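# Clear scrap from jammed billet ramp and realign billets

## Task

Move the two scrap pieces, the square block and the hexagonal slice, into the scrap tray; a piece may be released as soon as some of it is inside the tray. Leave every billet (short steel bar) on the feed ramp lying square across the ramp, next to one another in a single tight row that rests against the stop. The result must hold by itself without the robot supporting it, and nothing the robot is touching at the end may settle by more than about a fingernail's width once released. Nothing may be knocked or placed off the table.

## Robot and tools

Robot: a single six-joint xArm6 with a parallel two-finger gripper. There is one arm, so every command is one row for that arm. The only camera is cam_wrist (896x504), mounted on the gripper; its optical frame has +z looking forward, +x to the right of the image and +y downward.

Scene frame: origin on the table surface directly under the arm base, +z up, +y to the left when facing along +x. The base may sit slightly tilted relative to the table. Result lines report end_effector_position (metres) and end_effector_quat_wxyz plus linear (m/s) and angular (rad/s) velocities in this frame. The reported hand position may be somewhat off, more so when the arm is stretched far. That point lies midway between the finger pads when closed, roughly 2 cm short of the fingertips; closing pushes the tips about 10 mm farther along the gripper's +z. Fingers point along gripper +z and move apart along gripper y.

execute_actions: argument actions is a list holding at most one item (or empty). Empty list: just report the current state. An action item {"rows": [...], "steps": n} with n from 1 to 15 (default 15); each control step is 1/30 s. Each row drives one step; if rows run out, the final row repeats. A wait item {"steps": n} with n up to 300 sends nothing new and returns after n steps counted from the previous result (your writing time is included). Optional pictures: true/false controls whether images are returned (default on).

Row layout: 7 numbers. The first six are absolute joint target angles in radians, in the order waist, shoulder, elbow, forearm roll, wrist pitch, wrist roll, on the same scale as the Joint positions line. Ranges: waist -6.283 to 6.283, shoulder -2.059 to 2.094, elbow -3.927 to 0.192, forearm roll -6.283 to 6.283, wrist pitch -1.693 to 3.142, wrist roll -6.283 to 6.283. The seventh is the absolute gripper opening command from -1 (closed) to +1 (fully open). A call is rejected outright (nothing sent) if any target exceeds a range end by over 0.010 rad and is beyond that joint's last reported angle. True joint ends may differ from the stated ones by up to 0.010 rad; targets past a real end get clipped there, and the result may print "joint sent to its limit" (possibly referring to an earlier action). Absence of that line does not prove more travel exists.

Motion limits: each joint target changes at most 3.14 rad/s, with about 0.16 s to accelerate; joints are coordinated so they arrive together. Each step the sent target stays within 0.623 rad of the measured angle, and if targets would put the hand over 70 mm from where it is, all are pulled back proportionally. So large moves take several calls. Between calls the arm keeps heading for the last row sent until it barely moves or a step is HELD; after that, only a new action moves or pushes it further. Finger motion already underway continues.

Result lines: Joint positions and Joint velocities list the six joints (rad, rad/s) then the finger-pad gap (m, m/s; 0.084 m fully open). grip_measured is the actual opening expressed on the -1..1 command scale. "joint command not followed" means the clearance check altered or blocked targets (mount blocks and posts count as part of the arm). HELD flags steps on which your row was not (fully) sent. MOTOR HOT appears from 65 °C; at 80 °C an OVER-TEMPERATURE FAULT engages brakes until cooled. Holding loads heats motors, even while idle.

Gripping: to hold something, command an opening well under grip_measured; the bigger the difference, the harder the squeeze, up to roughly 24 N per pad for objects up to about 6 cm wide. Fast closing can hit harder and may even bounce the fingers open. Re-sending the read grip_measured still gives a light squeeze, weaker on wider parts, which may slip. Brief external tugs on held parts or pushes on loose objects can occur.

Torque fault: if contact torque reaches a joint's load limit (waist 45, shoulder 45, elbow 27, forearm roll 27, wrist pitch 18, wrist roll 18 N m, held weight included), the arm stops, backs that joint off slightly, pauses 10 s and drops the remainder of the call.

zoom_image: camera "cam_wrist", region [x0, y0, x1, y1] in image pixels from the top-left, at most 504x504; returns a finer view of the latest image.

read_manual: section "licences" (default) returns URDF licence text; no motion.

finished_scene: pass scene, the current scene's number; ends and grades it irreversibly, and reports whether the task succeeded and the next task if any. Replying without any tool call ends the session.

Avoid: dropping or flinging parts, slamming or pressing hard into the ramp or table, knocking anything off the table, and leaving billets or scrap resting on the gripper. Release and move clear before finishing so everything stays put unaided.

Each tool is called after ">>>" in YAML: its name, and indented under it one key for each argument.

## Session

>>> execute_actions:
  actions: []

Scene clock: 0.00 s of 6000.00 s.
end_effector_position=(+0.2743, +0.0904, +0.1944) grip_measured=+1.00 end_effector_quat_wxyz=(+0.561, +0.325, +0.744, -0.164) end_effector_velocity=(-0.000, +0.000, +0.000) end_effector_angular_velocity=(+0.001, +0.000, +0.000)
Joint positions: [ 1.49   0.912 -0.837 -0.976  2.027  0.039  0.084]
Joint velocities: [ 0.001 -0.    -0.001  0.001 -0.    -0.001 -0.   ]

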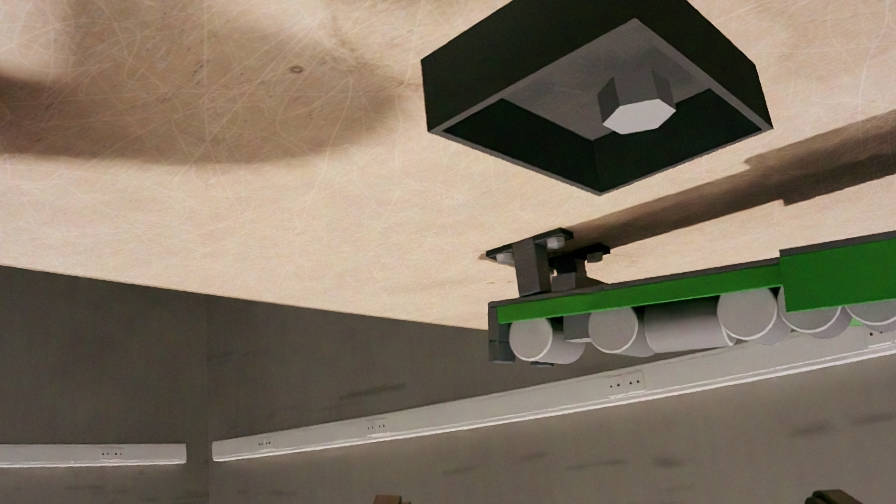

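>>> execute_actions:
  actions:
    - {"rows": [[1.015,-0.113,-1.017,-0.794,1.477,1.2,1]], "steps": 15}
  pictures: false

>>> execute_actions:
  actions:
    - {"steps": 30}

Scene clock: 64.77 s of 6000.00 s.
end_effector_position=(+0.3505, +0.1206, +0.2073) grip_measured=+1.00 end_effector_quat_wxyz=(+0.237, +0.815, +0.523, -0.079) end_effector_velocity=(+0.229, -0.006, +0.159) end_effector_angular_velocity=(+1.172, -0.342, -1.963)
Joint positions: [ 1.184  0.383 -0.954 -0.86   1.674  0.57   0.084]
Joint velocities: [-0.34  -1.008 -0.128  0.133 -0.4    1.085 -0.   ]
Steps of this call (steps 1 to 90: nothing new was sent; then 61.27 s passed at rest; steps 91 to 105: all 15 steps of this action). Readings (joint positions):
91: [1.490 0.912 -0.837 -0.976 2.026 0.040]
92: [1.487 0.908 -0.837 -0.974 2.021 0.045]
94: [1.452 0.866 -0.846 -0.960 1.978 0.093]
98: [1.306 0.658 -0.910 -0.906 1.815 0.294]
105: the state above

Scene clock: 65.77 s of 6000.00 s.
end_effector_position=(+0.4775, +0.0706, +0.3003) grip_measured=+1.00 end_effector_quat_wxyz=(+0.001, +1.000, +0.001, -0.000) end_effector_velocity=(+0.003, -0.002, +0.003) end_effector_angular_velocity=(+0.008, -0.003, -0.014)
Joint positions: [ 1.015 -0.112 -1.016 -0.794  1.477  1.199  0.084]
Joint velocities: [-0.001 -0.009 -0.003  0.    -0.002  0.005  0.   ]
Steps of this call (steps 1 to 30: the robot went on to your last target). Readings (joint positions):
1: [1.173 0.350 -0.958 -0.855 1.661 0.606]
2: [1.162 0.318 -0.962 -0.851 1.648 0.644]
4: [1.141 0.256 -0.970 -0.843 1.624 0.723]
8: [1.100 0.136 -0.985 -0.827 1.576 0.879]
30: the state above

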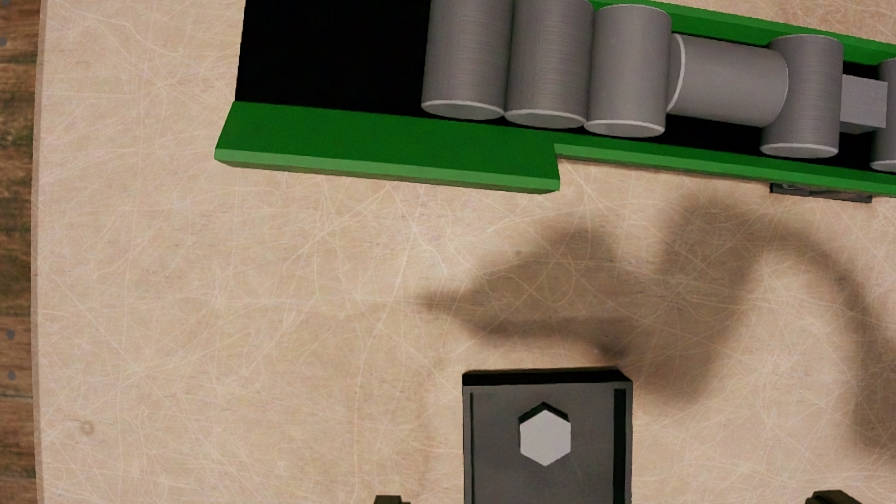

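>>> execute_actions:
  actions:
    - {"rows": [[0.726,-0.319,-1.145,-0.838,1.5,0.767,1]], "steps": 15}
  pictures: false

>>> execute_actions:
  actions:
    - {"steps": 20}

Scene clock: 84.27 s of 6000.00 s.
end_effector_position=(+0.5582, -0.0506, +0.3004) grip_measured=+1.00 end_effector_quat_wxyz=(-0.003, +1.000, -0.001, -0.001) end_effector_velocity=(+0.134, -0.305, +0.005) end_effector_angular_velocity=(-0.034, -0.028, -0.023)
Joint positions: [ 0.791 -0.273 -1.117 -0.828  1.495  0.865  0.084]
Joint velocities: [-0.49  -0.353 -0.22  -0.075  0.04  -0.724 -0.   ]
Steps of this call (steps 1 to 15: the robot went on to your last target; steps 16 to 90: nothing new was sent; then 15.00 s passed at rest; steps 91 to 105: all 15 steps of this action). Readings (joint positions):
91: [1.015 -0.113 -1.017 -0.794 1.477 1.200]
92: [1.012 -0.115 -1.018 -0.794 1.477 1.194]
94: [0.986 -0.131 -1.027 -0.798 1.479 1.153]
98: [0.911 -0.188 -1.064 -0.810 1.485 1.045]
105: the state above

Scene clock: 84.93 s of 6000.00 s.
end_effector_position=(+0.5737, -0.0915, +0.3010) grip_measured=+1.00 end_effector_quat_wxyz=(+0.000, +1.000, -0.001, +0.001) end_effector_velocity=(+0.000, -0.002, -0.000) end_effector_angular_velocity=(-0.001, +0.000, -0.002)
Joint positions: [ 0.726 -0.319 -1.145 -0.838  1.5    0.767  0.084]
Joint velocities: [-0.003 -0.002 -0.001 -0.     0.    -0.002 -0.   ]
Steps of this call (steps 1 to 20: the robot went on to your last target). Readings (joint positions):
1: [0.775 -0.284 -1.124 -0.831 1.496 0.842]
2: [0.762 -0.294 -1.130 -0.833 1.497 0.823]
4: [0.745 -0.307 -1.138 -0.835 1.499 0.796]
8: [0.731 -0.315 -1.142 -0.837 1.500 0.775]
20: the state above

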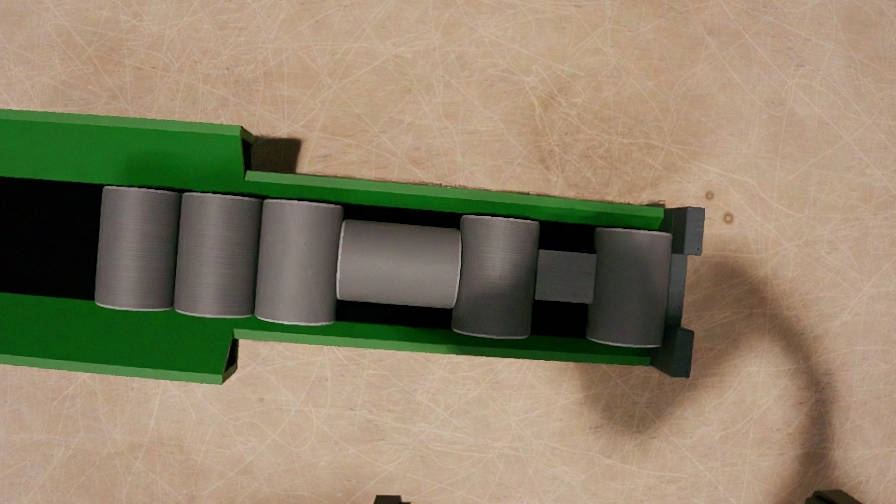

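>>> execute_actions:
  actions:
    - {"rows": [[0.546,-0.010,-1.258,-0.881,1.2405,-0.6965,1]], "steps": 15}
  pictures: false

>>> execute_actions:
  actions:
    - {"steps": 30}

Scene clock: 127.00 s of 6000.00 s.
end_effector_position=(+0.6261, -0.0420, +0.2180) grip_measured=+1.00 end_effector_quat_wxyz=(+0.002, +0.918, +0.396, -0.001) end_effector_velocity=(+0.059, +0.069, -0.144) end_effector_angular_velocity=(+0.012, +0.033, +2.538)
Joint positions: [ 0.574 -0.057 -1.24  -0.874  1.281 -0.02   0.084]
Joint velocities: [-0.224  0.385 -0.137 -0.053 -0.32  -2.49  -0.   ]
Steps of this call (steps 1 to 15: the robot went on to your last target; steps 16 to 90: nothing new was sent; then 38.57 s passed at rest; steps 91 to 105: all 15 steps of this action). Readings (joint positions):
91: [0.726 -0.319 -1.145 -0.838 1.500 0.767]
92: [0.725 -0.317 -1.146 -0.838 1.497 0.761]
94: [0.712 -0.296 -1.157 -0.842 1.477 0.713]
98: [0.654 -0.194 -1.190 -0.855 1.396 0.500]
105: the state above

Scene clock: 128.00 s of 6000.00 s.
end_effector_position=(+0.6339, -0.0338, +0.2005) grip_measured=+1.00 end_effector_quat_wxyz=(+0.001, +0.733, +0.680, -0.001) end_effector_velocity=(-0.000, -0.000, -0.000) end_effector_angular_velocity=(-0.001, +0.001, +0.001)
Joint positions: [ 0.546 -0.01  -1.258 -0.881  1.241 -0.696  0.084]
Joint velocities: [-0.001 -0.     0.001 -0.     0.    -0.001 -0.   ]
Steps of this call (steps 1 to 30: the robot went on to your last target). Readings (joint positions):
1: [0.567 -0.045 -1.244 -0.876 1.272 -0.103]
2: [0.562 -0.036 -1.247 -0.877 1.264 -0.187]
4: [0.554 -0.024 -1.252 -0.879 1.253 -0.350]
8: [0.548 -0.014 -1.257 -0.881 1.244 -0.590]
30: the state above
The arm was judged still, so your last target was given up. Only a new action makes it travel on or press farther. Fingers that are still opening or closing keep moving.

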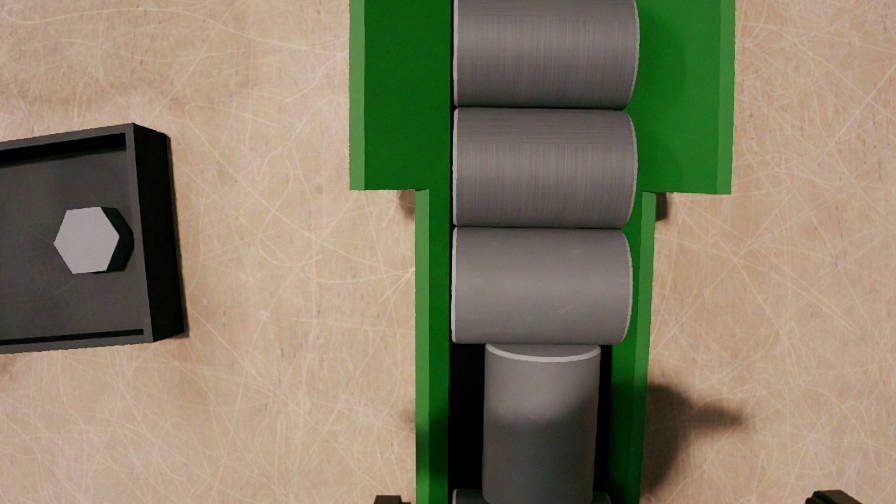

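>>> execute_actions:
  actions:
    - {"rows": [[0.50,0.018,-1.242,-0.903,1.18,-0.686,0.4],[0.50,0.018,-1.242,-0.903,1.18,-0.686,0.4],[0.50,0.018,-1.242,-0.903,1.18,-0.686,0.4],[0.50,0.018,-1.242,-0.903,1.18,-0.686,0.4],[0.46,0.043,-1.227,-0.922,1.125,-0.676,0.4],[0.46,0.043,-1.227,-0.922,1.125,-0.676,0.4],[0.46,0.043,-1.227,-0.922,1.125,-0.676,0.4],[0.46,0.043,-1.227,-0.922,1.125,-0.676,0.4],[0.417,0.069,-1.212,-0.942,1.069,-0.666,0.4]], "steps": 15}
  pictures: false

>>> execute_actions:
  actions:
    - {"steps": 10}

Scene clock: 152.17 s of 6000.00 s.
end_effector_position=(+0.6354, -0.0320, +0.1338) grip_measured=+0.39 end_effector_quat_wxyz=(+0.002, +0.733, +0.680, -0.002) end_effector_velocity=(-0.005, +0.003, -0.077) end_effector_angular_velocity=(+0.008, +0.005, +0.003)
Joint positions: [ 0.43   0.062 -1.215 -0.935  1.088 -0.669  0.061]
Joint velocities: [-0.132  0.084  0.05  -0.063 -0.179  0.033 -0.   ]
Steps of this call (steps 1 to 90: nothing new was sent; then 20.67 s passed at rest; steps 91 to 105: all 15 steps of this action). Readings (joint positions):
91: [0.546 -0.010 -1.258 -0.881 1.240 -0.696]
92: [0.543 -0.009 -1.257 -0.883 1.235 -0.696]
94: [0.528 -0.000 -1.253 -0.890 1.216 -0.692]
98: [0.492 0.023 -1.238 -0.907 1.169 -0.684]
105: the state above

Scene clock: 152.50 s of 6000.00 s.
end_effector_position=(+0.6362, -0.0321, +0.1279) grip_measured=+0.39 end_effector_quat_wxyz=(+0.002, +0.734, +0.679, -0.000) end_effector_velocity=(-0.002, +0.001, -0.004) end_effector_angular_velocity=(-0.001, +0.003, +0.003)
Joint positions: [ 0.418  0.068 -1.212 -0.942  1.07  -0.666  0.061]
Joint velocities: [-0.005  0.003  0.006 -0.002 -0.006  0.001 -0.   ]
Steps of this call (steps 1 to 10: the robot went on to your last target). Readings (joint positions):
1: [0.426 0.064 -1.214 -0.937 1.083 -0.668]
2: [0.424 0.066 -1.214 -0.939 1.079 -0.668]
4: [0.421 0.067 -1.213 -0.940 1.074 -0.667]
8: [0.418 0.068 -1.213 -0.942 1.070 -0.666]
10: the state above

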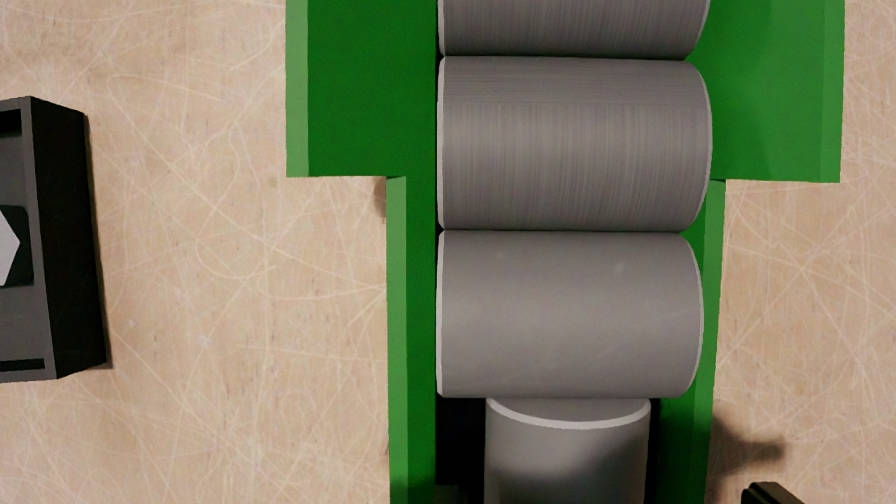

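>>> execute_actions:
  actions:
    - {"rows": [[0.400,0.080,-1.206,-0.950,1.046,-0.662,0.22],[0.400,0.080,-1.206,-0.950,1.046,-0.662,0.22],[0.400,0.080,-1.206,-0.950,1.046,-0.662,0.22],[0.400,0.080,-1.206,-0.950,1.046,-0.662,0.22],[0.385,0.089,-1.200,-0.957,1.026,-0.659,0.22],[0.385,0.089,-1.200,-0.957,1.026,-0.659,0.22],[0.385,0.089,-1.200,-0.957,1.026,-0.659,0.22],[0.372,0.101,-1.201,-0.964,1.010,-0.656,0.22],[0.372,0.101,-1.201,-0.964,1.010,-0.656,0.22],[0.372,0.101,-1.201,-0.964,1.010,-0.656,0.22],[0.359,0.1126,-1.2015,-0.971,0.995,-0.654,0.22]], "steps": 15}
  pictures: false

>>> execute_actions:
  actions:
    - {"steps": 8}

Scene clock: 171.10 s of 6000.00 s.
end_effector_position=(+0.6342, -0.0317, +0.0984) grip_measured=+0.21 end_effector_quat_wxyz=(+0.000, +0.733, +0.680, -0.001) end_effector_velocity=(-0.005, +0.001, -0.052) end_effector_angular_velocity=(-0.002, +0.016, +0.009)
Joint positions: [ 0.368  0.105 -1.201 -0.966  1.006 -0.656  0.053]
Joint velocities: [-0.084  0.076  0.007 -0.043 -0.096  0.015 -0.   ]
Steps of this call (steps 1 to 30: the robot went on to your last target; steps 31 to 90: nothing new was sent; then 15.10 s passed at rest; steps 91 to 105: all 15 steps of this action). Readings (joint positions):
91: [0.417 0.069 -1.212 -0.942 1.069 -0.666]
92: [0.415 0.070 -1.212 -0.943 1.066 -0.665]
94: [0.410 0.073 -1.210 -0.946 1.059 -0.664]
98: [0.396 0.082 -1.204 -0.952 1.041 -0.661]
105: the state above

Scene clock: 171.37 s of 6000.00 s.
end_effector_position=(+0.6363, -0.0320, +0.0961) grip_measured=+0.21 end_effector_quat_wxyz=(+0.001, +0.734, +0.679, +0.002) end_effector_velocity=(+0.001, +0.000, -0.002) end_effector_angular_velocity=(+0.002, -0.003, +0.000)
Joint positions: [ 0.361  0.11  -1.204 -0.971  0.995 -0.654  0.053]
Joint velocities: [-0.004  0.003  0.    -0.003 -0.008  0.001  0.   ]
Steps of this call (steps 1 to 8: the robot went on to your last target). Readings (joint positions):
1: [0.365 0.108 -1.201 -0.968 1.003 -0.655]
2: [0.364 0.108 -1.202 -0.968 1.000 -0.655]
4: [0.363 0.109 -1.203 -0.970 0.997 -0.654]
8: the state above

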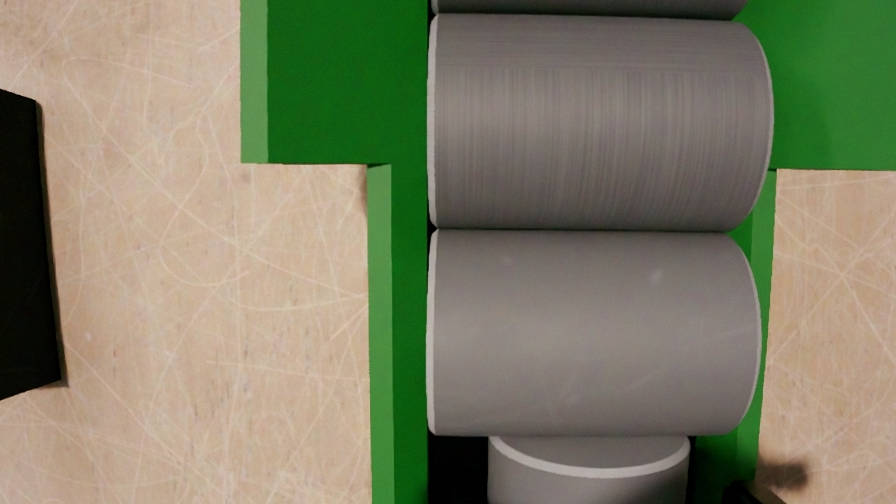

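>>> execute_actions:
  actions:
    - {"rows": [[0.367,0.106,-1.202,-0.967,1.004,-0.655,0.15],[0.367,0.106,-1.202,-0.967,1.004,-0.655,0.1],[0.367,0.106,-1.202,-0.967,1.004,-0.655,0.05],[0.367,0.106,-1.202,-0.967,1.004,-0.655,0.0],[0.367,0.106,-1.202,-0.967,1.004,-0.655,-0.05],[0.367,0.106,-1.202,-0.967,1.004,-0.655,-0.1],[0.367,0.106,-1.202,-0.967,1.004,-0.655,-0.2],[0.367,0.106,-1.202,-0.967,1.004,-0.655,-0.3],[0.367,0.106,-1.202,-0.967,1.004,-0.655,-0.4],[0.367,0.106,-1.202,-0.967,1.004,-0.655,-0.6]], "steps": 15}

Scene clock: 179.40 s of 6000.00 s.
end_effector_position=(+0.6322, -0.0322, +0.0952) grip_measured=-0.10 end_effector_quat_wxyz=(-0.001, +0.733, +0.680, -0.005) end_effector_velocity=(+0.023, -0.003, +0.024) end_effector_angular_velocity=(+0.023, -0.058, -0.026)
Joint positions: [ 0.364  0.109 -1.199 -0.967  1.006 -0.655  0.04 ]
Joint velocities: [ 0.017 -0.026 -0.028 -0.002 -0.012  0.001 -0.   ]
Steps of this call (steps 1 to 30: the robot went on to your last target; steps 31 to 90: nothing new was sent; then 4.53 s passed at rest; steps 91 to 105: all 15 steps of this action). Readings (joint positions):
91: [0.360 0.111 -1.202 -0.971 0.995 -0.654]
92: [0.360 0.110 -1.202 -0.971 0.996 -0.654]
94: [0.362 0.109 -1.201 -0.969 1.000 -0.654]
98: [0.359 0.115 -1.192 -0.967 1.008 -0.655]
105: the state above

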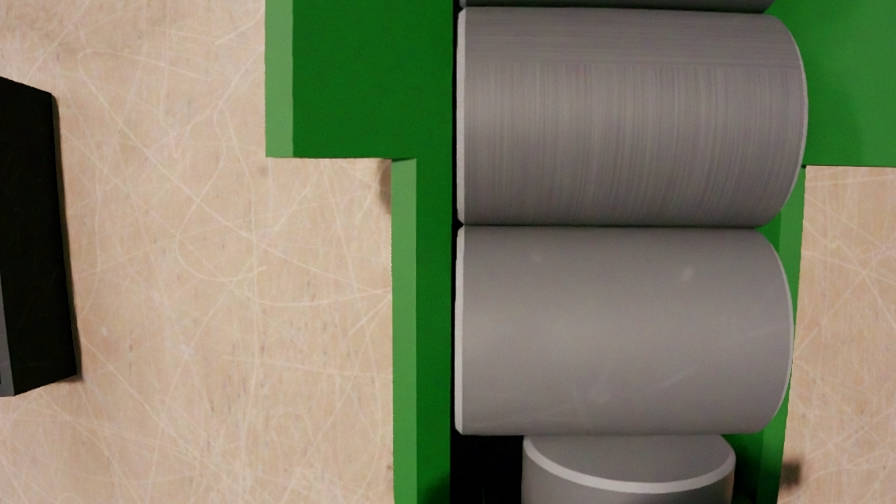

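>>> execute_actions:
  actions:
    - {"rows": [[0.372,0.101,-1.201,-0.964,1.010,-0.656,-0.7],[0.372,0.101,-1.201,-0.964,1.010,-0.656,-0.7],[0.372,0.101,-1.201,-0.964,1.010,-0.656,-0.7],[0.385,0.089,-1.200,-0.957,1.026,-0.659,-0.7],[0.385,0.089,-1.200,-0.957,1.026,-0.659,-0.7],[0.385,0.089,-1.200,-0.957,1.026,-0.659,-0.7],[0.400,0.080,-1.206,-0.950,1.046,-0.662,-0.7],[0.400,0.080,-1.206,-0.950,1.046,-0.662,-0.7],[0.400,0.080,-1.206,-0.950,1.046,-0.662,-0.7],[0.417,0.069,-1.212,-0.942,1.069,-0.666,-0.7]], "steps": 15}

Scene clock: 185.77 s of 6000.00 s.
end_effector_position=(+0.6364, -0.0316, +0.1237) grip_measured=-0.10 end_effector_quat_wxyz=(+0.002, +0.734, +0.679, +0.001) end_effector_velocity=(+0.007, -0.008, +0.046) end_effector_angular_velocity=(-0.011, -0.008, -0.013)
Joint positions: [ 0.41   0.073 -1.21  -0.946  1.057 -0.664  0.04 ]
Joint velocities: [ 0.071 -0.056 -0.031  0.033  0.105 -0.018 -0.   ]
Steps of this call (steps 1 to 15: the robot went on to your last target; steps 16 to 90: nothing new was sent; then 2.87 s passed at rest; steps 91 to 105: all 15 steps of this action). Readings (joint positions):
91: [0.367 0.106 -1.202 -0.967 1.004 -0.655]
92: [0.368 0.106 -1.202 -0.967 1.005 -0.655]
94: [0.369 0.104 -1.202 -0.966 1.007 -0.655]
98: [0.380 0.094 -1.201 -0.960 1.021 -0.658]
105: the state above

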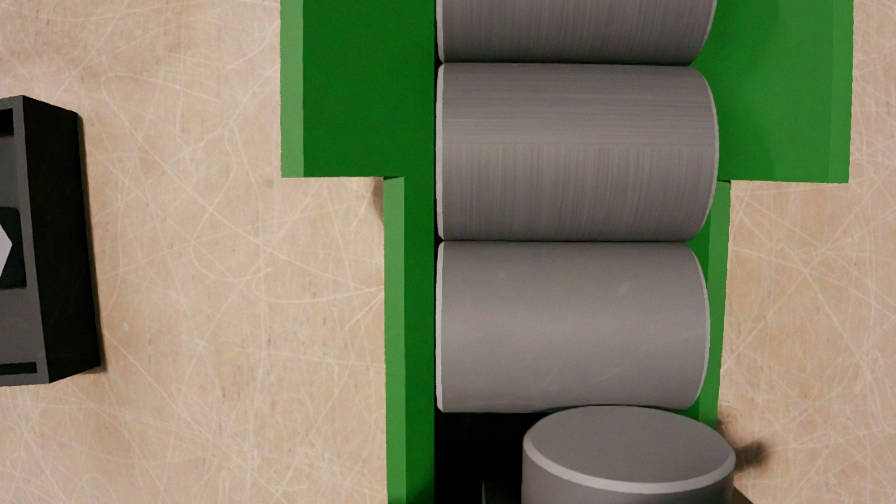

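Held. Continue lifting.

>>> execute_actions:
  actions:
    - {"rows": [[0.44,0.055,-1.22,-0.932,1.097,-0.671,-0.7],[0.44,0.055,-1.22,-0.932,1.097,-0.671,-0.7],[0.44,0.055,-1.22,-0.932,1.097,-0.671,-0.7],[0.46,0.043,-1.227,-0.922,1.125,-0.676,-0.7],[0.46,0.043,-1.227,-0.922,1.125,-0.676,-0.7],[0.46,0.043,-1.227,-0.922,1.125,-0.676,-0.7],[0.50,0.018,-1.242,-0.903,1.18,-0.686,-0.7],[0.50,0.018,-1.242,-0.903,1.18,-0.686,-0.7],[0.50,0.018,-1.242,-0.903,1.18,-0.686,-0.7],[0.546,-0.010,-1.258,-0.881,1.2405,-0.6965,-0.7]], "steps": 15}
  pictures: false

>>> execute_actions:
  actions:
    - {"steps": 20}

Scene clock: 192.13 s of 6000.00 s.
end_effector_position=(+0.6365, -0.0335, +0.1898) grip_measured=-0.10 end_effector_quat_wxyz=(+0.002, +0.734, +0.679, +0.001) end_effector_velocity=(+0.002, -0.011, +0.136) end_effector_angular_velocity=(+0.034, -0.024, -0.020)
Joint positions: [ 0.525  0.002 -1.252 -0.892  1.21  -0.691  0.04 ]
Joint velocities: [ 0.219 -0.151 -0.098  0.099  0.277 -0.05  -0.   ]
Steps of this call (steps 1 to 30: the robot went on to your last target; steps 31 to 90: nothing new was sent; then 2.87 s passed at rest; steps 91 to 105: all 15 steps of this action). Readings (joint positions):
91: [0.417 0.069 -1.212 -0.942 1.069 -0.666]
92: [0.419 0.068 -1.212 -0.941 1.072 -0.667]
94: [0.427 0.064 -1.215 -0.937 1.082 -0.668]
98: [0.451 0.049 -1.224 -0.926 1.113 -0.674]
105: the state above

Scene clock: 192.80 s of 6000.00 s.
end_effector_position=(+0.6339, -0.0338, +0.2004) grip_measured=-0.10 end_effector_quat_wxyz=(+0.000, +0.733, +0.680, -0.001) end_effector_velocity=(+0.001, -0.000, +0.001) end_effector_angular_velocity=(+0.001, -0.001, -0.000)
Joint positions: [ 0.546 -0.01  -1.258 -0.881  1.24  -0.696  0.04 ]
Joint velocities: [ 0.001 -0.001 -0.001  0.     0.    -0.001 -0.   ]
Steps of this call (steps 1 to 20: the robot went on to your last target). Readings (joint positions):
1: [0.531 -0.002 -1.255 -0.889 1.218 -0.693]
2: [0.536 -0.005 -1.256 -0.887 1.224 -0.694]
4: [0.541 -0.007 -1.256 -0.884 1.232 -0.695]
8: [0.544 -0.008 -1.257 -0.882 1.239 -0.696]
20: the state above

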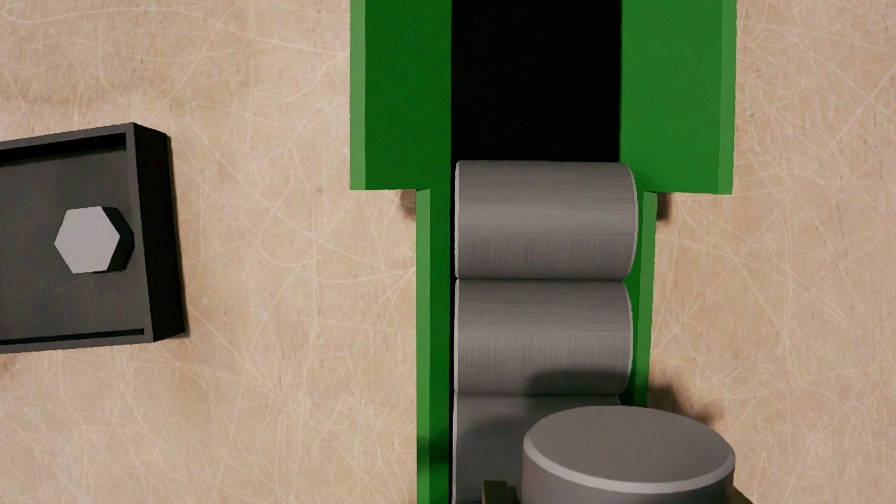

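>>> execute_actions:
  actions:
    - {"rows": [[0.622,0.445,-1.601,-0.795,1.2905,0.982,-0.7]], "steps": 15}
  pictures: false

>>> execute_actions:
  actions:
    - {"steps": 30}

Scene clock: 226.10 s of 6000.00 s.
end_effector_position=(+0.6428, +0.0787, +0.1621) grip_measured=-0.10 end_effector_quat_wxyz=(-0.024, +0.906, +0.420, -0.041) end_effector_velocity=(-0.022, +0.219, -0.084) end_effector_angular_velocity=(-0.218, +0.198, -2.254)
Joint positions: [ 0.606  0.349 -1.528 -0.813  1.279  0.015  0.04 ]
Joint velocities: [ 0.112  0.664 -0.486  0.125  0.071  2.435 -0.   ]
Steps of this call (steps 1 to 15: the robot went on to your last target; steps 16 to 90: nothing new was sent; then 29.80 s passed at rest; steps 91 to 105: all 15 steps of this action). Readings (joint positions):
91: [0.546 -0.010 -1.258 -0.881 1.241 -0.696]
92: [0.546 -0.007 -1.261 -0.880 1.241 -0.690]
94: [0.551 0.024 -1.289 -0.874 1.246 -0.643]
98: [0.574 0.158 -1.384 -0.849 1.258 -0.452]
105: the state above

Scene clock: 227.10 s of 6000.00 s.
end_effector_position=(+0.6392, +0.1100, +0.1503) grip_measured=-0.10 end_effector_quat_wxyz=(-0.001, +0.997, -0.038, -0.060) end_effector_velocity=(-0.000, +0.001, +0.000) end_effector_angular_velocity=(-0.000, -0.001, -0.001)
Joint positions: [ 0.622  0.445 -1.601 -0.795  1.291  0.982  0.04 ]
Joint velocities: [ 0.001  0.001 -0.    -0.    -0.     0.002 -0.   ]
Steps of this call (steps 1 to 30: the robot went on to your last target). Readings (joint positions):
1: [0.610 0.370 -1.543 -0.809 1.282 0.097]
2: [0.612 0.388 -1.556 -0.806 1.284 0.181]
4: [0.617 0.414 -1.575 -0.801 1.287 0.348]
8: [0.620 0.436 -1.594 -0.797 1.290 0.675]
30: the state above

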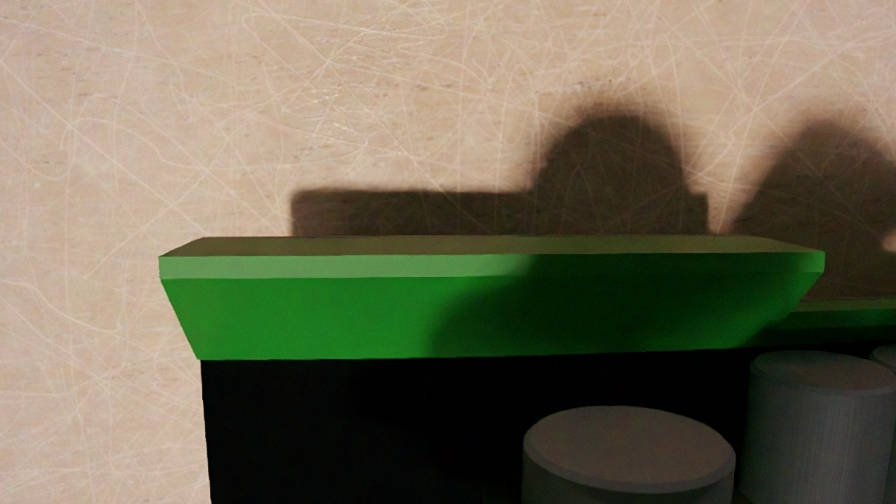

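>>> execute_actions:
  actions:
    - {"rows": [[0.607,0.454,-1.595,-0.802,1.270,0.983,-0.7],[0.607,0.454,-1.595,-0.802,1.270,0.983,-0.7],[0.607,0.454,-1.595,-0.802,1.270,0.983,-0.7],[0.607,0.454,-1.595,-0.802,1.270,0.983,-0.7],[0.592,0.4635,-1.5895,-0.8085,1.2495,0.984,-0.7],[0.592,0.4635,-1.5895,-0.8085,1.2495,0.984,-0.7],[0.592,0.4635,-1.5895,-0.8085,1.2495,0.984,-0.7],[0.592,0.4635,-1.5895,-0.8085,1.2495,0.984,-0.7],[0.5765,0.473,-1.584,-0.8155,1.229,0.985,-0.7]], "steps": 15}
  pictures: false

>>> execute_actions:
  actions:
    - {"steps": 10}

Scene clock: 243.37 s of 6000.00 s.
end_effector_position=(+0.6392, +0.1097, +0.1216) grip_measured=-0.10 end_effector_quat_wxyz=(-0.001, +0.997, -0.037, -0.060) end_effector_velocity=(-0.001, +0.001, -0.031) end_effector_angular_velocity=(+0.002, +0.001, +0.003)
Joint positions: [ 0.581  0.471 -1.585 -0.813  1.236  0.985  0.04 ]
Joint velocities: [-0.044  0.029  0.018 -0.02  -0.062  0.003 -0.   ]
Steps of this call (steps 1 to 15: the robot went on to your last target; steps 16 to 90: nothing new was sent; then 12.77 s passed at rest; steps 91 to 105: all 15 steps of this action). Readings (joint positions):
91: [0.622 0.445 -1.601 -0.795 1.290 0.982]
92: [0.621 0.446 -1.601 -0.796 1.288 0.982]
94: [0.616 0.448 -1.599 -0.798 1.281 0.982]
98: [0.603 0.457 -1.593 -0.804 1.265 0.983]
105: the state above

Scene clock: 243.70 s of 6000.00 s.
end_effector_position=(+0.6398, +0.1097, +0.1194) grip_measured=-0.10 end_effector_quat_wxyz=(-0.002, +0.998, -0.038, -0.060) end_effector_velocity=(-0.001, -0.000, -0.002) end_effector_angular_velocity=(-0.001, +0.002, +0.001)
Joint positions: [ 0.577  0.473 -1.584 -0.815  1.229  0.985  0.04 ]
Joint velocities: [-0.002  0.     0.003 -0.001 -0.002  0.     0.   ]
Steps of this call (steps 1 to 10: the robot went on to your last target). Readings (joint positions):
1: [0.579 0.472 -1.585 -0.814 1.234 0.985]
2: [0.579 0.472 -1.584 -0.814 1.232 0.985]
4: [0.578 0.472 -1.585 -0.815 1.231 0.985]
8: [0.577 0.473 -1.584 -0.815 1.229 0.985]
10: the state above

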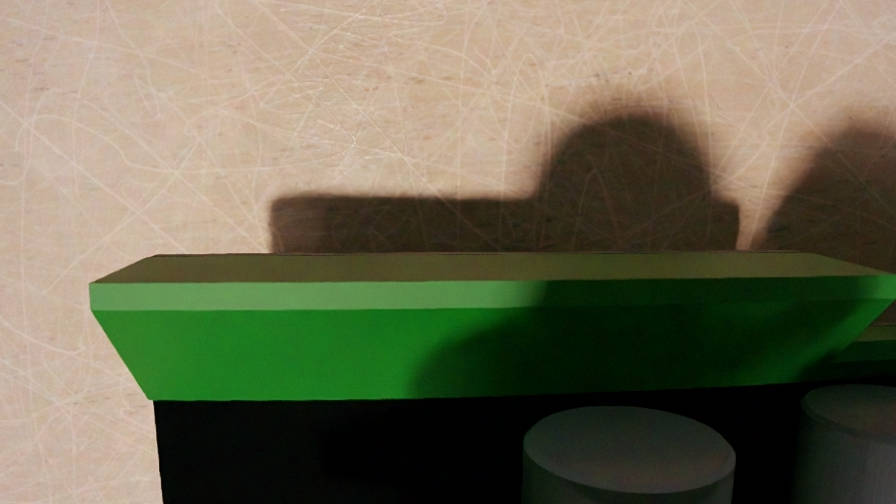

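>>> execute_actions:
  actions:
    - {"rows": [[0.5715,0.476,-1.582,-0.8177,1.2223,0.9856,-0.7],[0.5715,0.476,-1.582,-0.8177,1.2223,0.9856,-0.7],[0.5715,0.476,-1.582,-0.8177,1.2223,0.9856,-0.7],[0.5715,0.476,-1.582,-0.8177,1.2223,0.9856,-0.7],[0.5715,0.476,-1.582,-0.8177,1.2223,0.9856,-0.7],[0.5655,0.480,-1.5797,-0.8204,1.2143,0.986,-0.7]], "steps": 15}

Scene clock: 248.37 s of 6000.00 s.
end_effector_position=(+0.6393, +0.1096, +0.1118) grip_measured=-0.10 end_effector_quat_wxyz=(-0.002, +0.997, -0.037, -0.060) end_effector_velocity=(+0.002, -0.000, -0.001) end_effector_angular_velocity=(+0.003, -0.005, -0.003)
Joint positions: [ 0.566  0.48  -1.58  -0.82   1.215  0.986  0.04 ]
Joint velocities: [-0.004  0.001 -0.001 -0.003 -0.009  0.001  0.   ]
Steps of this call (steps 1 to 15: the robot went on to your last target; steps 16 to 90: nothing new was sent; then 1.17 s passed at rest; steps 91 to 105: all 15 steps of this action). Readings (joint positions):
91: [0.576 0.473 -1.584 -0.816 1.229 0.985]
92: [0.576 0.473 -1.584 -0.816 1.228 0.985]
94: [0.574 0.474 -1.583 -0.817 1.226 0.985]
98: [0.571 0.477 -1.582 -0.818 1.221 0.986]
105: the state above

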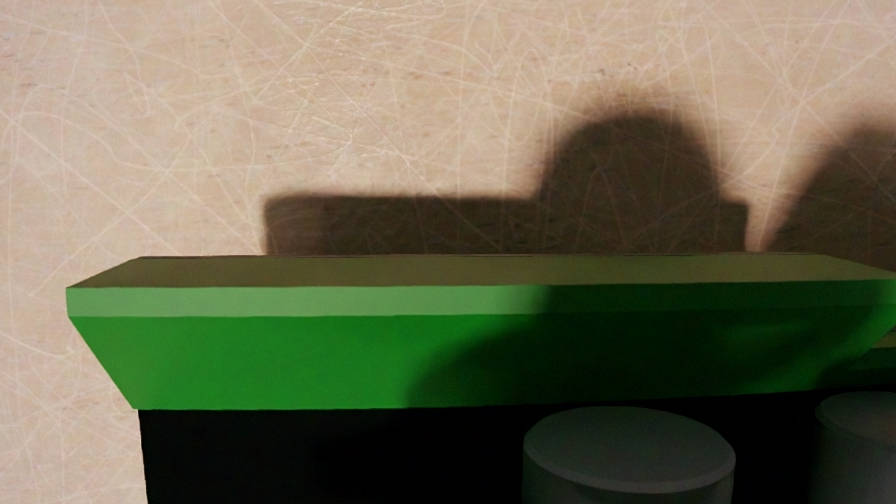

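>>> execute_actions:
  actions:
    - {"rows": [[0.5615,0.4825,-1.5782,-0.8222,1.209,0.9863,-0.7],[0.5615,0.4825,-1.5782,-0.8222,1.209,0.9863,-0.7],[0.5615,0.4825,-1.5782,-0.8222,1.209,0.9863,-0.7],[0.5615,0.4825,-1.5782,-0.8222,1.209,0.9863,-0.7],[0.5615,0.4825,-1.5782,-0.8222,1.209,0.9863,-0.7],[0.5575,0.485,-1.5767,-0.824,1.2036,0.9866,-0.7]], "steps": 15}

Scene clock: 254.43 s of 6000.00 s.
end_effector_position=(+0.6387, +0.1099, +0.1072) grip_measured=-0.10 end_effector_quat_wxyz=(-0.002, +0.997, -0.037, -0.060) end_effector_velocity=(+0.001, -0.000, -0.001) end_effector_angular_velocity=(+0.001, -0.002, -0.001)
Joint positions: [ 0.56   0.484 -1.576 -0.823  1.206  0.987  0.04 ]
Joint velocities: [-0.003  0.     0.001 -0.002 -0.005  0.     0.   ]
Steps of this call (steps 1 to 15: the robot went on to your last target; steps 16 to 90: nothing new was sent; then 2.57 s passed at rest; steps 91 to 105: all 15 steps of this action). Readings (joint positions):
91: [0.565 0.480 -1.580 -0.820 1.214 0.986]
92: [0.565 0.480 -1.580 -0.821 1.214 0.986]
94: [0.564 0.481 -1.579 -0.821 1.212 0.986]
98: [0.561 0.483 -1.578 -0.822 1.208 0.986]
105: the state above

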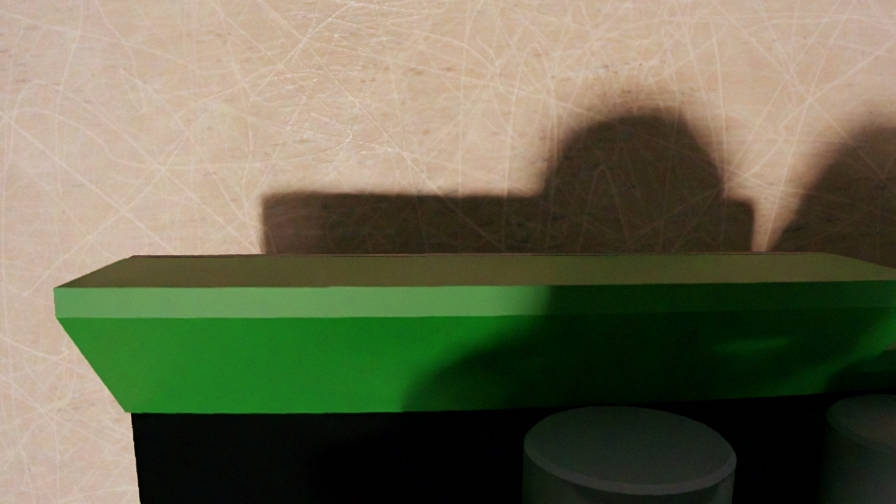

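Contact reached. Release gently and lift.

>>> execute_actions:
  actions:
    - {"rows": [[0.561,0.483,-1.578,-0.8224,1.2085,0.9864,-0.3],[0.561,0.483,-1.578,-0.8224,1.2085,0.9864,-0.15],[0.561,0.483,-1.578,-0.8224,1.2085,0.9864,-0.05],[0.561,0.483,-1.578,-0.8224,1.2085,0.9864,0.03],[0.561,0.483,-1.578,-0.8224,1.2085,0.9864,0.1],[0.561,0.483,-1.578,-0.8224,1.2085,0.9864,0.15],[0.561,0.483,-1.578,-0.8224,1.2085,0.9864,0.15],[0.561,0.483,-1.578,-0.8224,1.2085,0.9864,0.15],[0.561,0.483,-1.578,-0.8224,1.2085,0.9864,0.15],[0.5715,0.476,-1.582,-0.8177,1.2223,0.9856,0.15],[0.5715,0.476,-1.582,-0.8177,1.2223,0.9856,0.15],[0.5715,0.476,-1.582,-0.8177,1.2223,0.9856,0.15],[0.592,0.4635,-1.5895,-0.8085,1.2495,0.984,0.15],[0.592,0.4635,-1.5895,-0.8085,1.2495,0.984,0.15],[0.622,0.445,-1.601,-0.795,1.2905,0.982,0.15]], "steps": 15}
  pictures: false

>>> execute_actions:
  actions:
    - {"steps": 20}

Scene clock: 261.63 s of 6000.00 s.
end_effector_position=(+0.6397, +0.1090, +0.1161) grip_measured=+0.14 end_effector_quat_wxyz=(-0.001, +0.997, -0.038, -0.060) end_effector_velocity=(-0.007, +0.009, +0.109) end_effector_angular_velocity=(-0.007, +0.012, +0.012)
Joint positions: [ 0.572  0.476 -1.583 -0.817  1.225  0.985  0.05 ]
Joint velocities: [ 0.17  -0.094 -0.048  0.081  0.222 -0.013  0.001]
Steps of this call (steps 1 to 15: the robot went on to your last target; steps 16 to 90: nothing new was sent; then 3.70 s passed at rest; steps 91 to 105: all 15 steps of this action). Readings (joint positions):
91: [0.558 0.485 -1.577 -0.824 1.204 0.987]
92: [0.558 0.485 -1.577 -0.824 1.204 0.987]
94: [0.558 0.485 -1.577 -0.824 1.205 0.986]
98: [0.556 0.483 -1.583 -0.826 1.205 0.987]
105: the state above

Scene clock: 262.30 s of 6000.00 s.
end_effector_position=(+0.6391, +0.1100, +0.1501) grip_measured=+0.14 end_effector_quat_wxyz=(-0.001, +0.997, -0.038, -0.060) end_effector_velocity=(-0.000, +0.001, +0.002) end_effector_angular_velocity=(+0.001, -0.002, +0.002)
Joint positions: [ 0.622  0.445 -1.601 -0.795  1.29   0.982  0.05 ]
Joint velocities: [ 0.003 -0.001 -0.001  0.     0.001 -0.001  0.   ]
Steps of this call (steps 1 to 20: the robot went on to your last target). Readings (joint positions):
1: [0.579 0.472 -1.585 -0.814 1.234 0.985]
2: [0.587 0.467 -1.588 -0.810 1.245 0.984]
4: [0.603 0.456 -1.595 -0.804 1.264 0.983]
8: [0.617 0.447 -1.600 -0.797 1.283 0.982]
20: the state above

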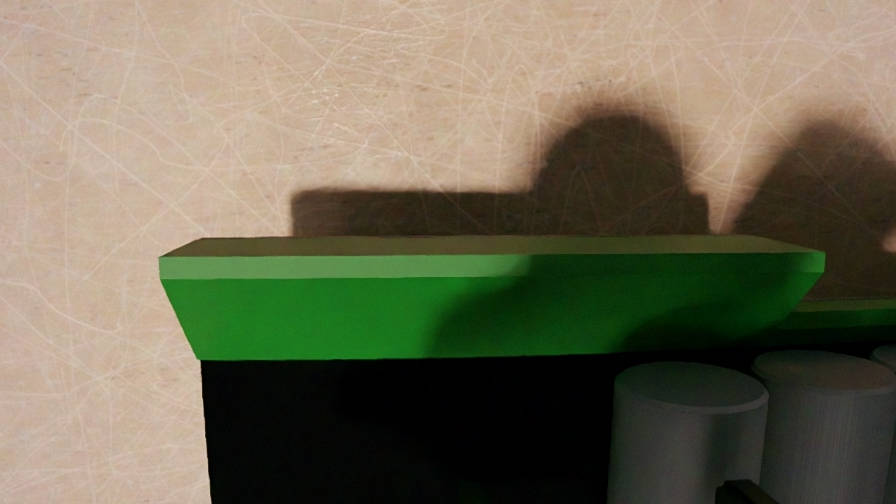

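>>> execute_actions:
  actions:
    - {"rows": [[0.665,0.418,-1.618,-0.775,1.349,0.7,0.4],[0.665,0.418,-1.618,-0.775,1.349,0.7,0.4],[0.665,0.418,-1.618,-0.775,1.349,0.7,0.4],[0.665,0.418,-1.618,-0.775,1.349,0.7,0.4],[0.665,0.418,-1.618,-0.775,1.349,0.7,0.4],[0.665,0.418,-1.618,-0.775,1.349,0.7,0.4],[0.665,0.418,-1.618,-0.775,1.349,0.7,0.4],[0.424,-0.192,-1.166,-0.860,1.2075,-0.85,0.4]], "steps": 15}
  pictures: false

>>> execute_actions:
  actions:
    - {"steps": 45}

Scene clock: 275.33 s of 6000.00 s.
end_effector_position=(+0.6480, +0.0443, +0.1831) grip_measured=+0.39 end_effector_quat_wxyz=(-0.014, +0.991, +0.126, -0.043) end_effector_velocity=(+0.034, -0.332, +0.050) end_effector_angular_velocity=(+0.090, -0.196, +0.609)
Joint positions: [ 0.595  0.257 -1.497 -0.801  1.304  0.576  0.061]
Joint velocities: [-0.314 -0.85   0.586 -0.11  -0.18  -0.999  0.   ]
Steps of this call (steps 1 to 15: the robot went on to your last target; steps 16 to 90: nothing new was sent; then 9.53 s passed at rest; steps 91 to 105: all 15 steps of this action). Readings (joint positions):
91: [0.622 0.445 -1.601 -0.795 1.291 0.982]
92: [0.623 0.445 -1.601 -0.795 1.292 0.976]
94: [0.629 0.441 -1.603 -0.791 1.302 0.928]
98: [0.654 0.424 -1.614 -0.781 1.333 0.776]
105: the state above

Scene clock: 276.83 s of 6000.00 s.
end_effector_position=(+0.6255, -0.1183, +0.2009) grip_measured=+0.39 end_effector_quat_wxyz=(+0.001, +0.733, +0.680, -0.000) end_effector_velocity=(+0.000, +0.000, -0.001) end_effector_angular_velocity=(-0.001, +0.001, +0.000)
Joint positions: [ 0.424 -0.192 -1.166 -0.86   1.207 -0.85   0.061]
Joint velocities: [-0.001  0.001 -0.001  0.     0.     0.     0.   ]
Steps of this call (steps 1 to 45: the robot went on to your last target). Readings (joint positions):
1: [0.585 0.229 -1.477 -0.805 1.298 0.541]
2: [0.574 0.202 -1.457 -0.808 1.292 0.505]
4: [0.553 0.147 -1.415 -0.815 1.280 0.425]
8: [0.512 0.038 -1.335 -0.830 1.257 0.230]
45: the state above
The arm was judged still, so your last target was given up. Only a new action makes it travel on or press farther. Fingers that are still opening or closing keep moving.

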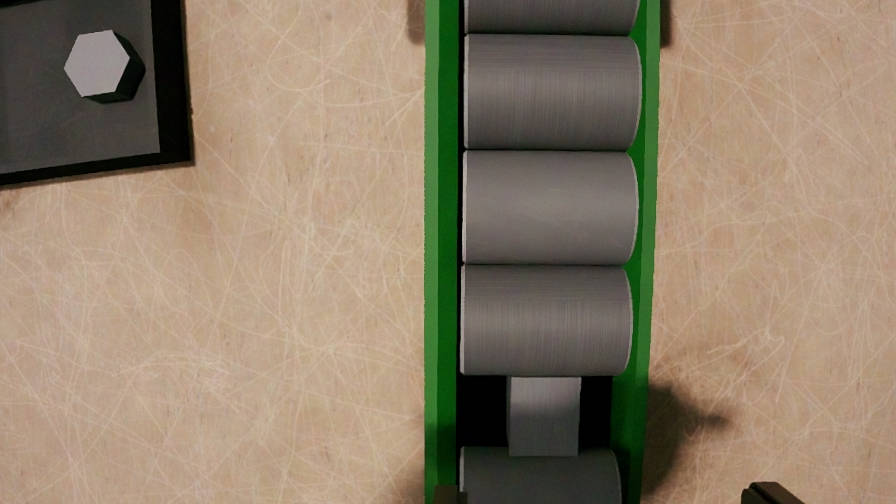

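>>> execute_actions:
  actions:
    - {"rows": [[0.385,-0.164,-1.145,-0.878,1.147,-0.834,-0.1],[0.385,-0.164,-1.145,-0.878,1.147,-0.834,-0.1],[0.385,-0.164,-1.145,-0.878,1.147,-0.834,-0.1],[0.385,-0.164,-1.145,-0.878,1.147,-0.834,-0.1],[0.345,-0.136,-1.123,-0.896,1.087,-0.819,-0.1],[0.345,-0.136,-1.123,-0.896,1.087,-0.819,-0.1],[0.345,-0.136,-1.123,-0.896,1.087,-0.819,-0.1],[0.345,-0.136,-1.123,-0.896,1.087,-0.819,-0.1],[0.306,-0.1085,-1.102,-0.914,1.0266,-0.803,-0.1]], "steps": 15}
  pictures: false

>>> execute_actions:
  actions:
    - {"steps": 15}

Scene clock: 302.00 s of 6000.00 s.
end_effector_position=(+0.6221, -0.1077, +0.1371) grip_measured=-0.11 end_effector_quat_wxyz=(+0.000, +0.733, +0.680, -0.002) end_effector_velocity=(-0.009, +0.013, -0.073) end_effector_angular_velocity=(+0.014, +0.002, +0.002)
Joint positions: [ 0.318 -0.116 -1.107 -0.908  1.047 -0.808  0.039]
Joint velocities: [-0.123  0.087  0.069 -0.057 -0.194  0.05  -0.   ]
Steps of this call (steps 1 to 90: nothing new was sent; then 21.67 s passed at rest; steps 91 to 105: all 15 steps of this action). Readings (joint positions):
91: [0.424 -0.192 -1.166 -0.860 1.207 -0.850]
92: [0.421 -0.191 -1.165 -0.862 1.202 -0.849]
94: [0.409 -0.182 -1.159 -0.867 1.183 -0.844]
98: [0.376 -0.158 -1.140 -0.882 1.134 -0.831]
105: the state above

Scene clock: 302.50 s of 6000.00 s.
end_effector_position=(+0.6223, -0.1070, +0.1309) grip_measured=-0.11 end_effector_quat_wxyz=(+0.001, +0.733, +0.680, -0.000) end_effector_velocity=(-0.001, +0.000, -0.001) end_effector_angular_velocity=(-0.000, +0.002, +0.002)
Joint positions: [ 0.306 -0.109 -1.102 -0.914  1.027 -0.803  0.039]
Joint velocities: [-0.001  0.002  0.001 -0.    -0.001 -0.    -0.   ]
Steps of this call (steps 1 to 15: the robot went on to your last target). Readings (joint positions):
1: [0.315 -0.114 -1.106 -0.910 1.041 -0.807]
2: [0.312 -0.112 -1.105 -0.911 1.037 -0.806]
4: [0.309 -0.111 -1.104 -0.912 1.032 -0.804]
8: [0.307 -0.110 -1.103 -0.914 1.028 -0.803]
15: the state above

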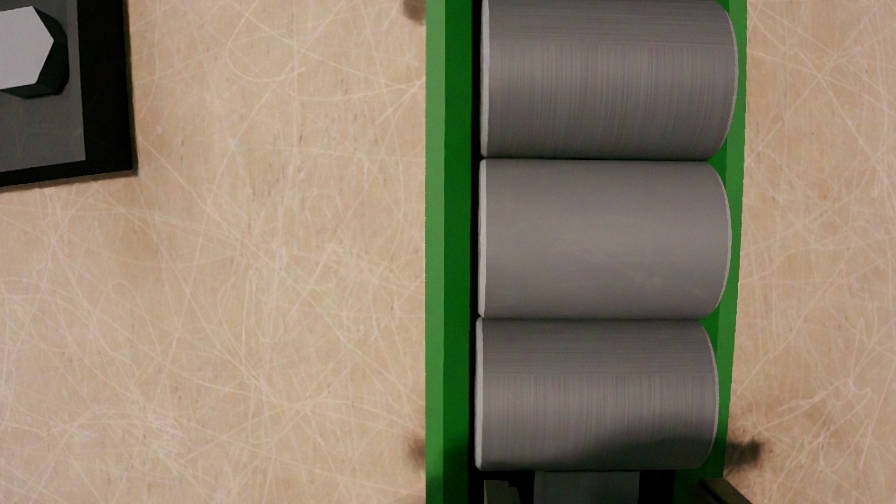

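>>> execute_actions:
  actions:
    - {"rows": [[0.290,-0.0955,-1.1005,-0.922,1.0067,-0.799,-0.1],[0.290,-0.0955,-1.1005,-0.922,1.0067,-0.799,-0.1],[0.290,-0.0955,-1.1005,-0.922,1.0067,-0.799,-0.1],[0.290,-0.0955,-1.1005,-0.922,1.0067,-0.799,-0.1],[0.290,-0.0955,-1.1005,-0.922,1.0067,-0.799,-0.1],[0.275,-0.0827,-1.099,-0.930,0.987,-0.795,-0.1],[0.275,-0.0827,-1.099,-0.930,0.987,-0.795,-0.1],[0.275,-0.0827,-1.099,-0.930,0.987,-0.795,-0.1],[0.275,-0.0827,-1.099,-0.930,0.987,-0.795,-0.1],[0.275,-0.0827,-1.099,-0.930,0.987,-0.795,-0.1],[0.260,-0.070,-1.0977,-0.938,0.967,-0.792,-0.1]], "steps": 15}
  pictures: false

>>> execute_actions:
  actions:
    - {"steps": 10}

Scene clock: 310.47 s of 6000.00 s.
end_effector_position=(+0.6245, -0.1092, +0.1117) grip_measured=-0.11 end_effector_quat_wxyz=(+0.003, +0.735, +0.678, +0.000) end_effector_velocity=(+0.008, -0.011, -0.034) end_effector_angular_velocity=(-0.007, -0.015, -0.015)
Joint positions: [ 0.268 -0.079 -1.102 -0.934  0.979 -0.794  0.039]
Joint velocities: [-0.078  0.048 -0.007 -0.042 -0.09   0.014 -0.   ]
Steps of this call (steps 1 to 15: the robot went on to your last target; steps 16 to 90: nothing new was sent; then 4.47 s passed at rest; steps 91 to 105: all 15 steps of this action). Readings (joint positions):
91: [0.306 -0.108 -1.102 -0.914 1.026 -0.803]
92: [0.304 -0.107 -1.102 -0.915 1.024 -0.802]
94: [0.299 -0.103 -1.102 -0.918 1.018 -0.801]
98: [0.289 -0.094 -1.100 -0.923 1.004 -0.799]
105: the state above

Scene clock: 310.80 s of 6000.00 s.
end_effector_position=(+0.6224, -0.1069, +0.1055) grip_measured=-0.11 end_effector_quat_wxyz=(+0.001, +0.733, +0.680, -0.001) end_effector_velocity=(+0.000, -0.001, +0.000) end_effector_angular_velocity=(+0.000, -0.002, -0.000)
Joint positions: [ 0.26  -0.07  -1.097 -0.938  0.967 -0.792  0.039]
Joint velocities: [-0.001 -0.001  0.001 -0.001 -0.002 -0.    -0.   ]
Steps of this call (steps 1 to 10: the robot went on to your last target). Readings (joint positions):
1: [0.265 -0.078 -1.102 -0.936 0.976 -0.793]
2: [0.264 -0.076 -1.101 -0.936 0.974 -0.793]
4: [0.262 -0.073 -1.099 -0.937 0.970 -0.792]
8: [0.260 -0.070 -1.097 -0.938 0.968 -0.792]
10: the state above

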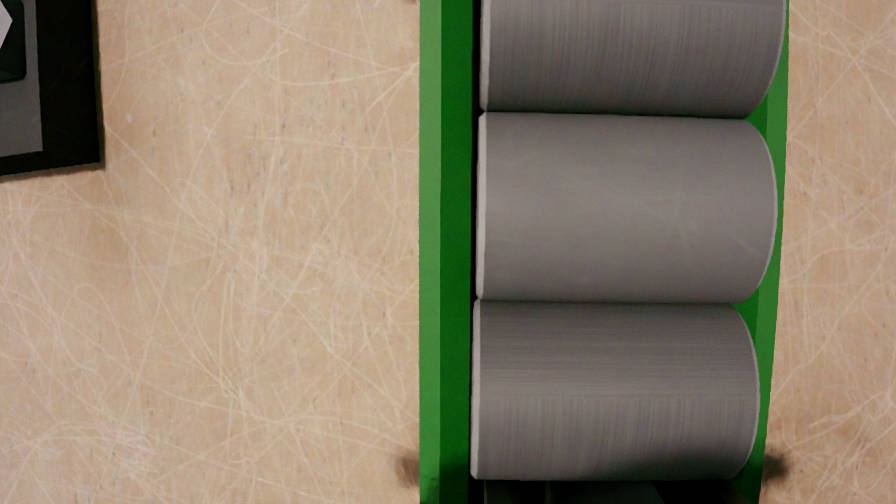

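Wedged in fine; continue.

>>> execute_actions:
  actions:
    - {"rows": [[0.250,-0.0613,-1.0967,-0.9433,0.954,-0.789,-0.1],[0.250,-0.0613,-1.0967,-0.9433,0.954,-0.789,-0.1],[0.250,-0.0613,-1.0967,-0.9433,0.954,-0.789,-0.1],[0.250,-0.0613,-1.0967,-0.9433,0.954,-0.789,-0.1],[0.240,-0.0526,-1.0958,-0.9487,0.9405,-0.787,-0.1],[0.240,-0.0526,-1.0958,-0.9487,0.9405,-0.787,-0.1],[0.240,-0.0526,-1.0958,-0.9487,0.9405,-0.787,-0.1],[0.240,-0.0526,-1.0958,-0.9487,0.9405,-0.787,-0.1],[0.231,-0.0455,-1.095,-0.953,0.930,-0.7845,-0.13]], "steps": 15}
  pictures: false

>>> execute_actions:
  actions:
    - {"steps": 8}
  pictures: false

Scene clock: 316.67 s of 6000.00 s.
end_effector_position=(+0.6223, -0.1076, +0.0911) grip_measured=-0.14 end_effector_quat_wxyz=(+0.001, +0.734, +0.680, -0.001) end_effector_velocity=(-0.001, -0.000, -0.014) end_effector_angular_velocity=(+0.002, -0.000, -0.001)
Joint positions: [ 0.233 -0.048 -1.095 -0.952  0.934 -0.785  0.038]
Joint velocities: [-0.026  0.021  0.003 -0.013 -0.035  0.006 -0.001]
Steps of this call (steps 1 to 30: the robot went on to your last target; steps 31 to 90: nothing new was sent; then 2.37 s passed at rest; steps 91 to 105: all 15 steps of this action). Readings (joint positions):
91: [0.260 -0.070 -1.098 -0.938 0.967 -0.792]
92: [0.259 -0.069 -1.098 -0.939 0.965 -0.792]
94: [0.256 -0.067 -1.098 -0.940 0.961 -0.791]
98: [0.247 -0.059 -1.097 -0.945 0.951 -0.789]
105: the state above

Scene clock: 316.93 s of 6000.00 s.
end_effector_position=(+0.6224, -0.1075, +0.0899) grip_measured=-0.14 end_effector_quat_wxyz=(+0.001, +0.734, +0.680, -0.001) end_effector_velocity=(-0.000, +0.000, -0.001) end_effector_angular_velocity=(+0.000, +0.000, +0.001)
Joint positions: [ 0.231 -0.046 -1.095 -0.953  0.93  -0.785  0.038]
Joint velocities: [-0.002  0.003 -0.    -0.001 -0.003  0.    -0.   ]
Steps of this call (steps 1 to 8: the robot went on to your last target). Readings (joint positions):
1: [0.233 -0.047 -1.095 -0.952 0.933 -0.785]
2: [0.232 -0.047 -1.095 -0.952 0.932 -0.785]
4: [0.232 -0.046 -1.095 -0.953 0.931 -0.785]
8: the state above


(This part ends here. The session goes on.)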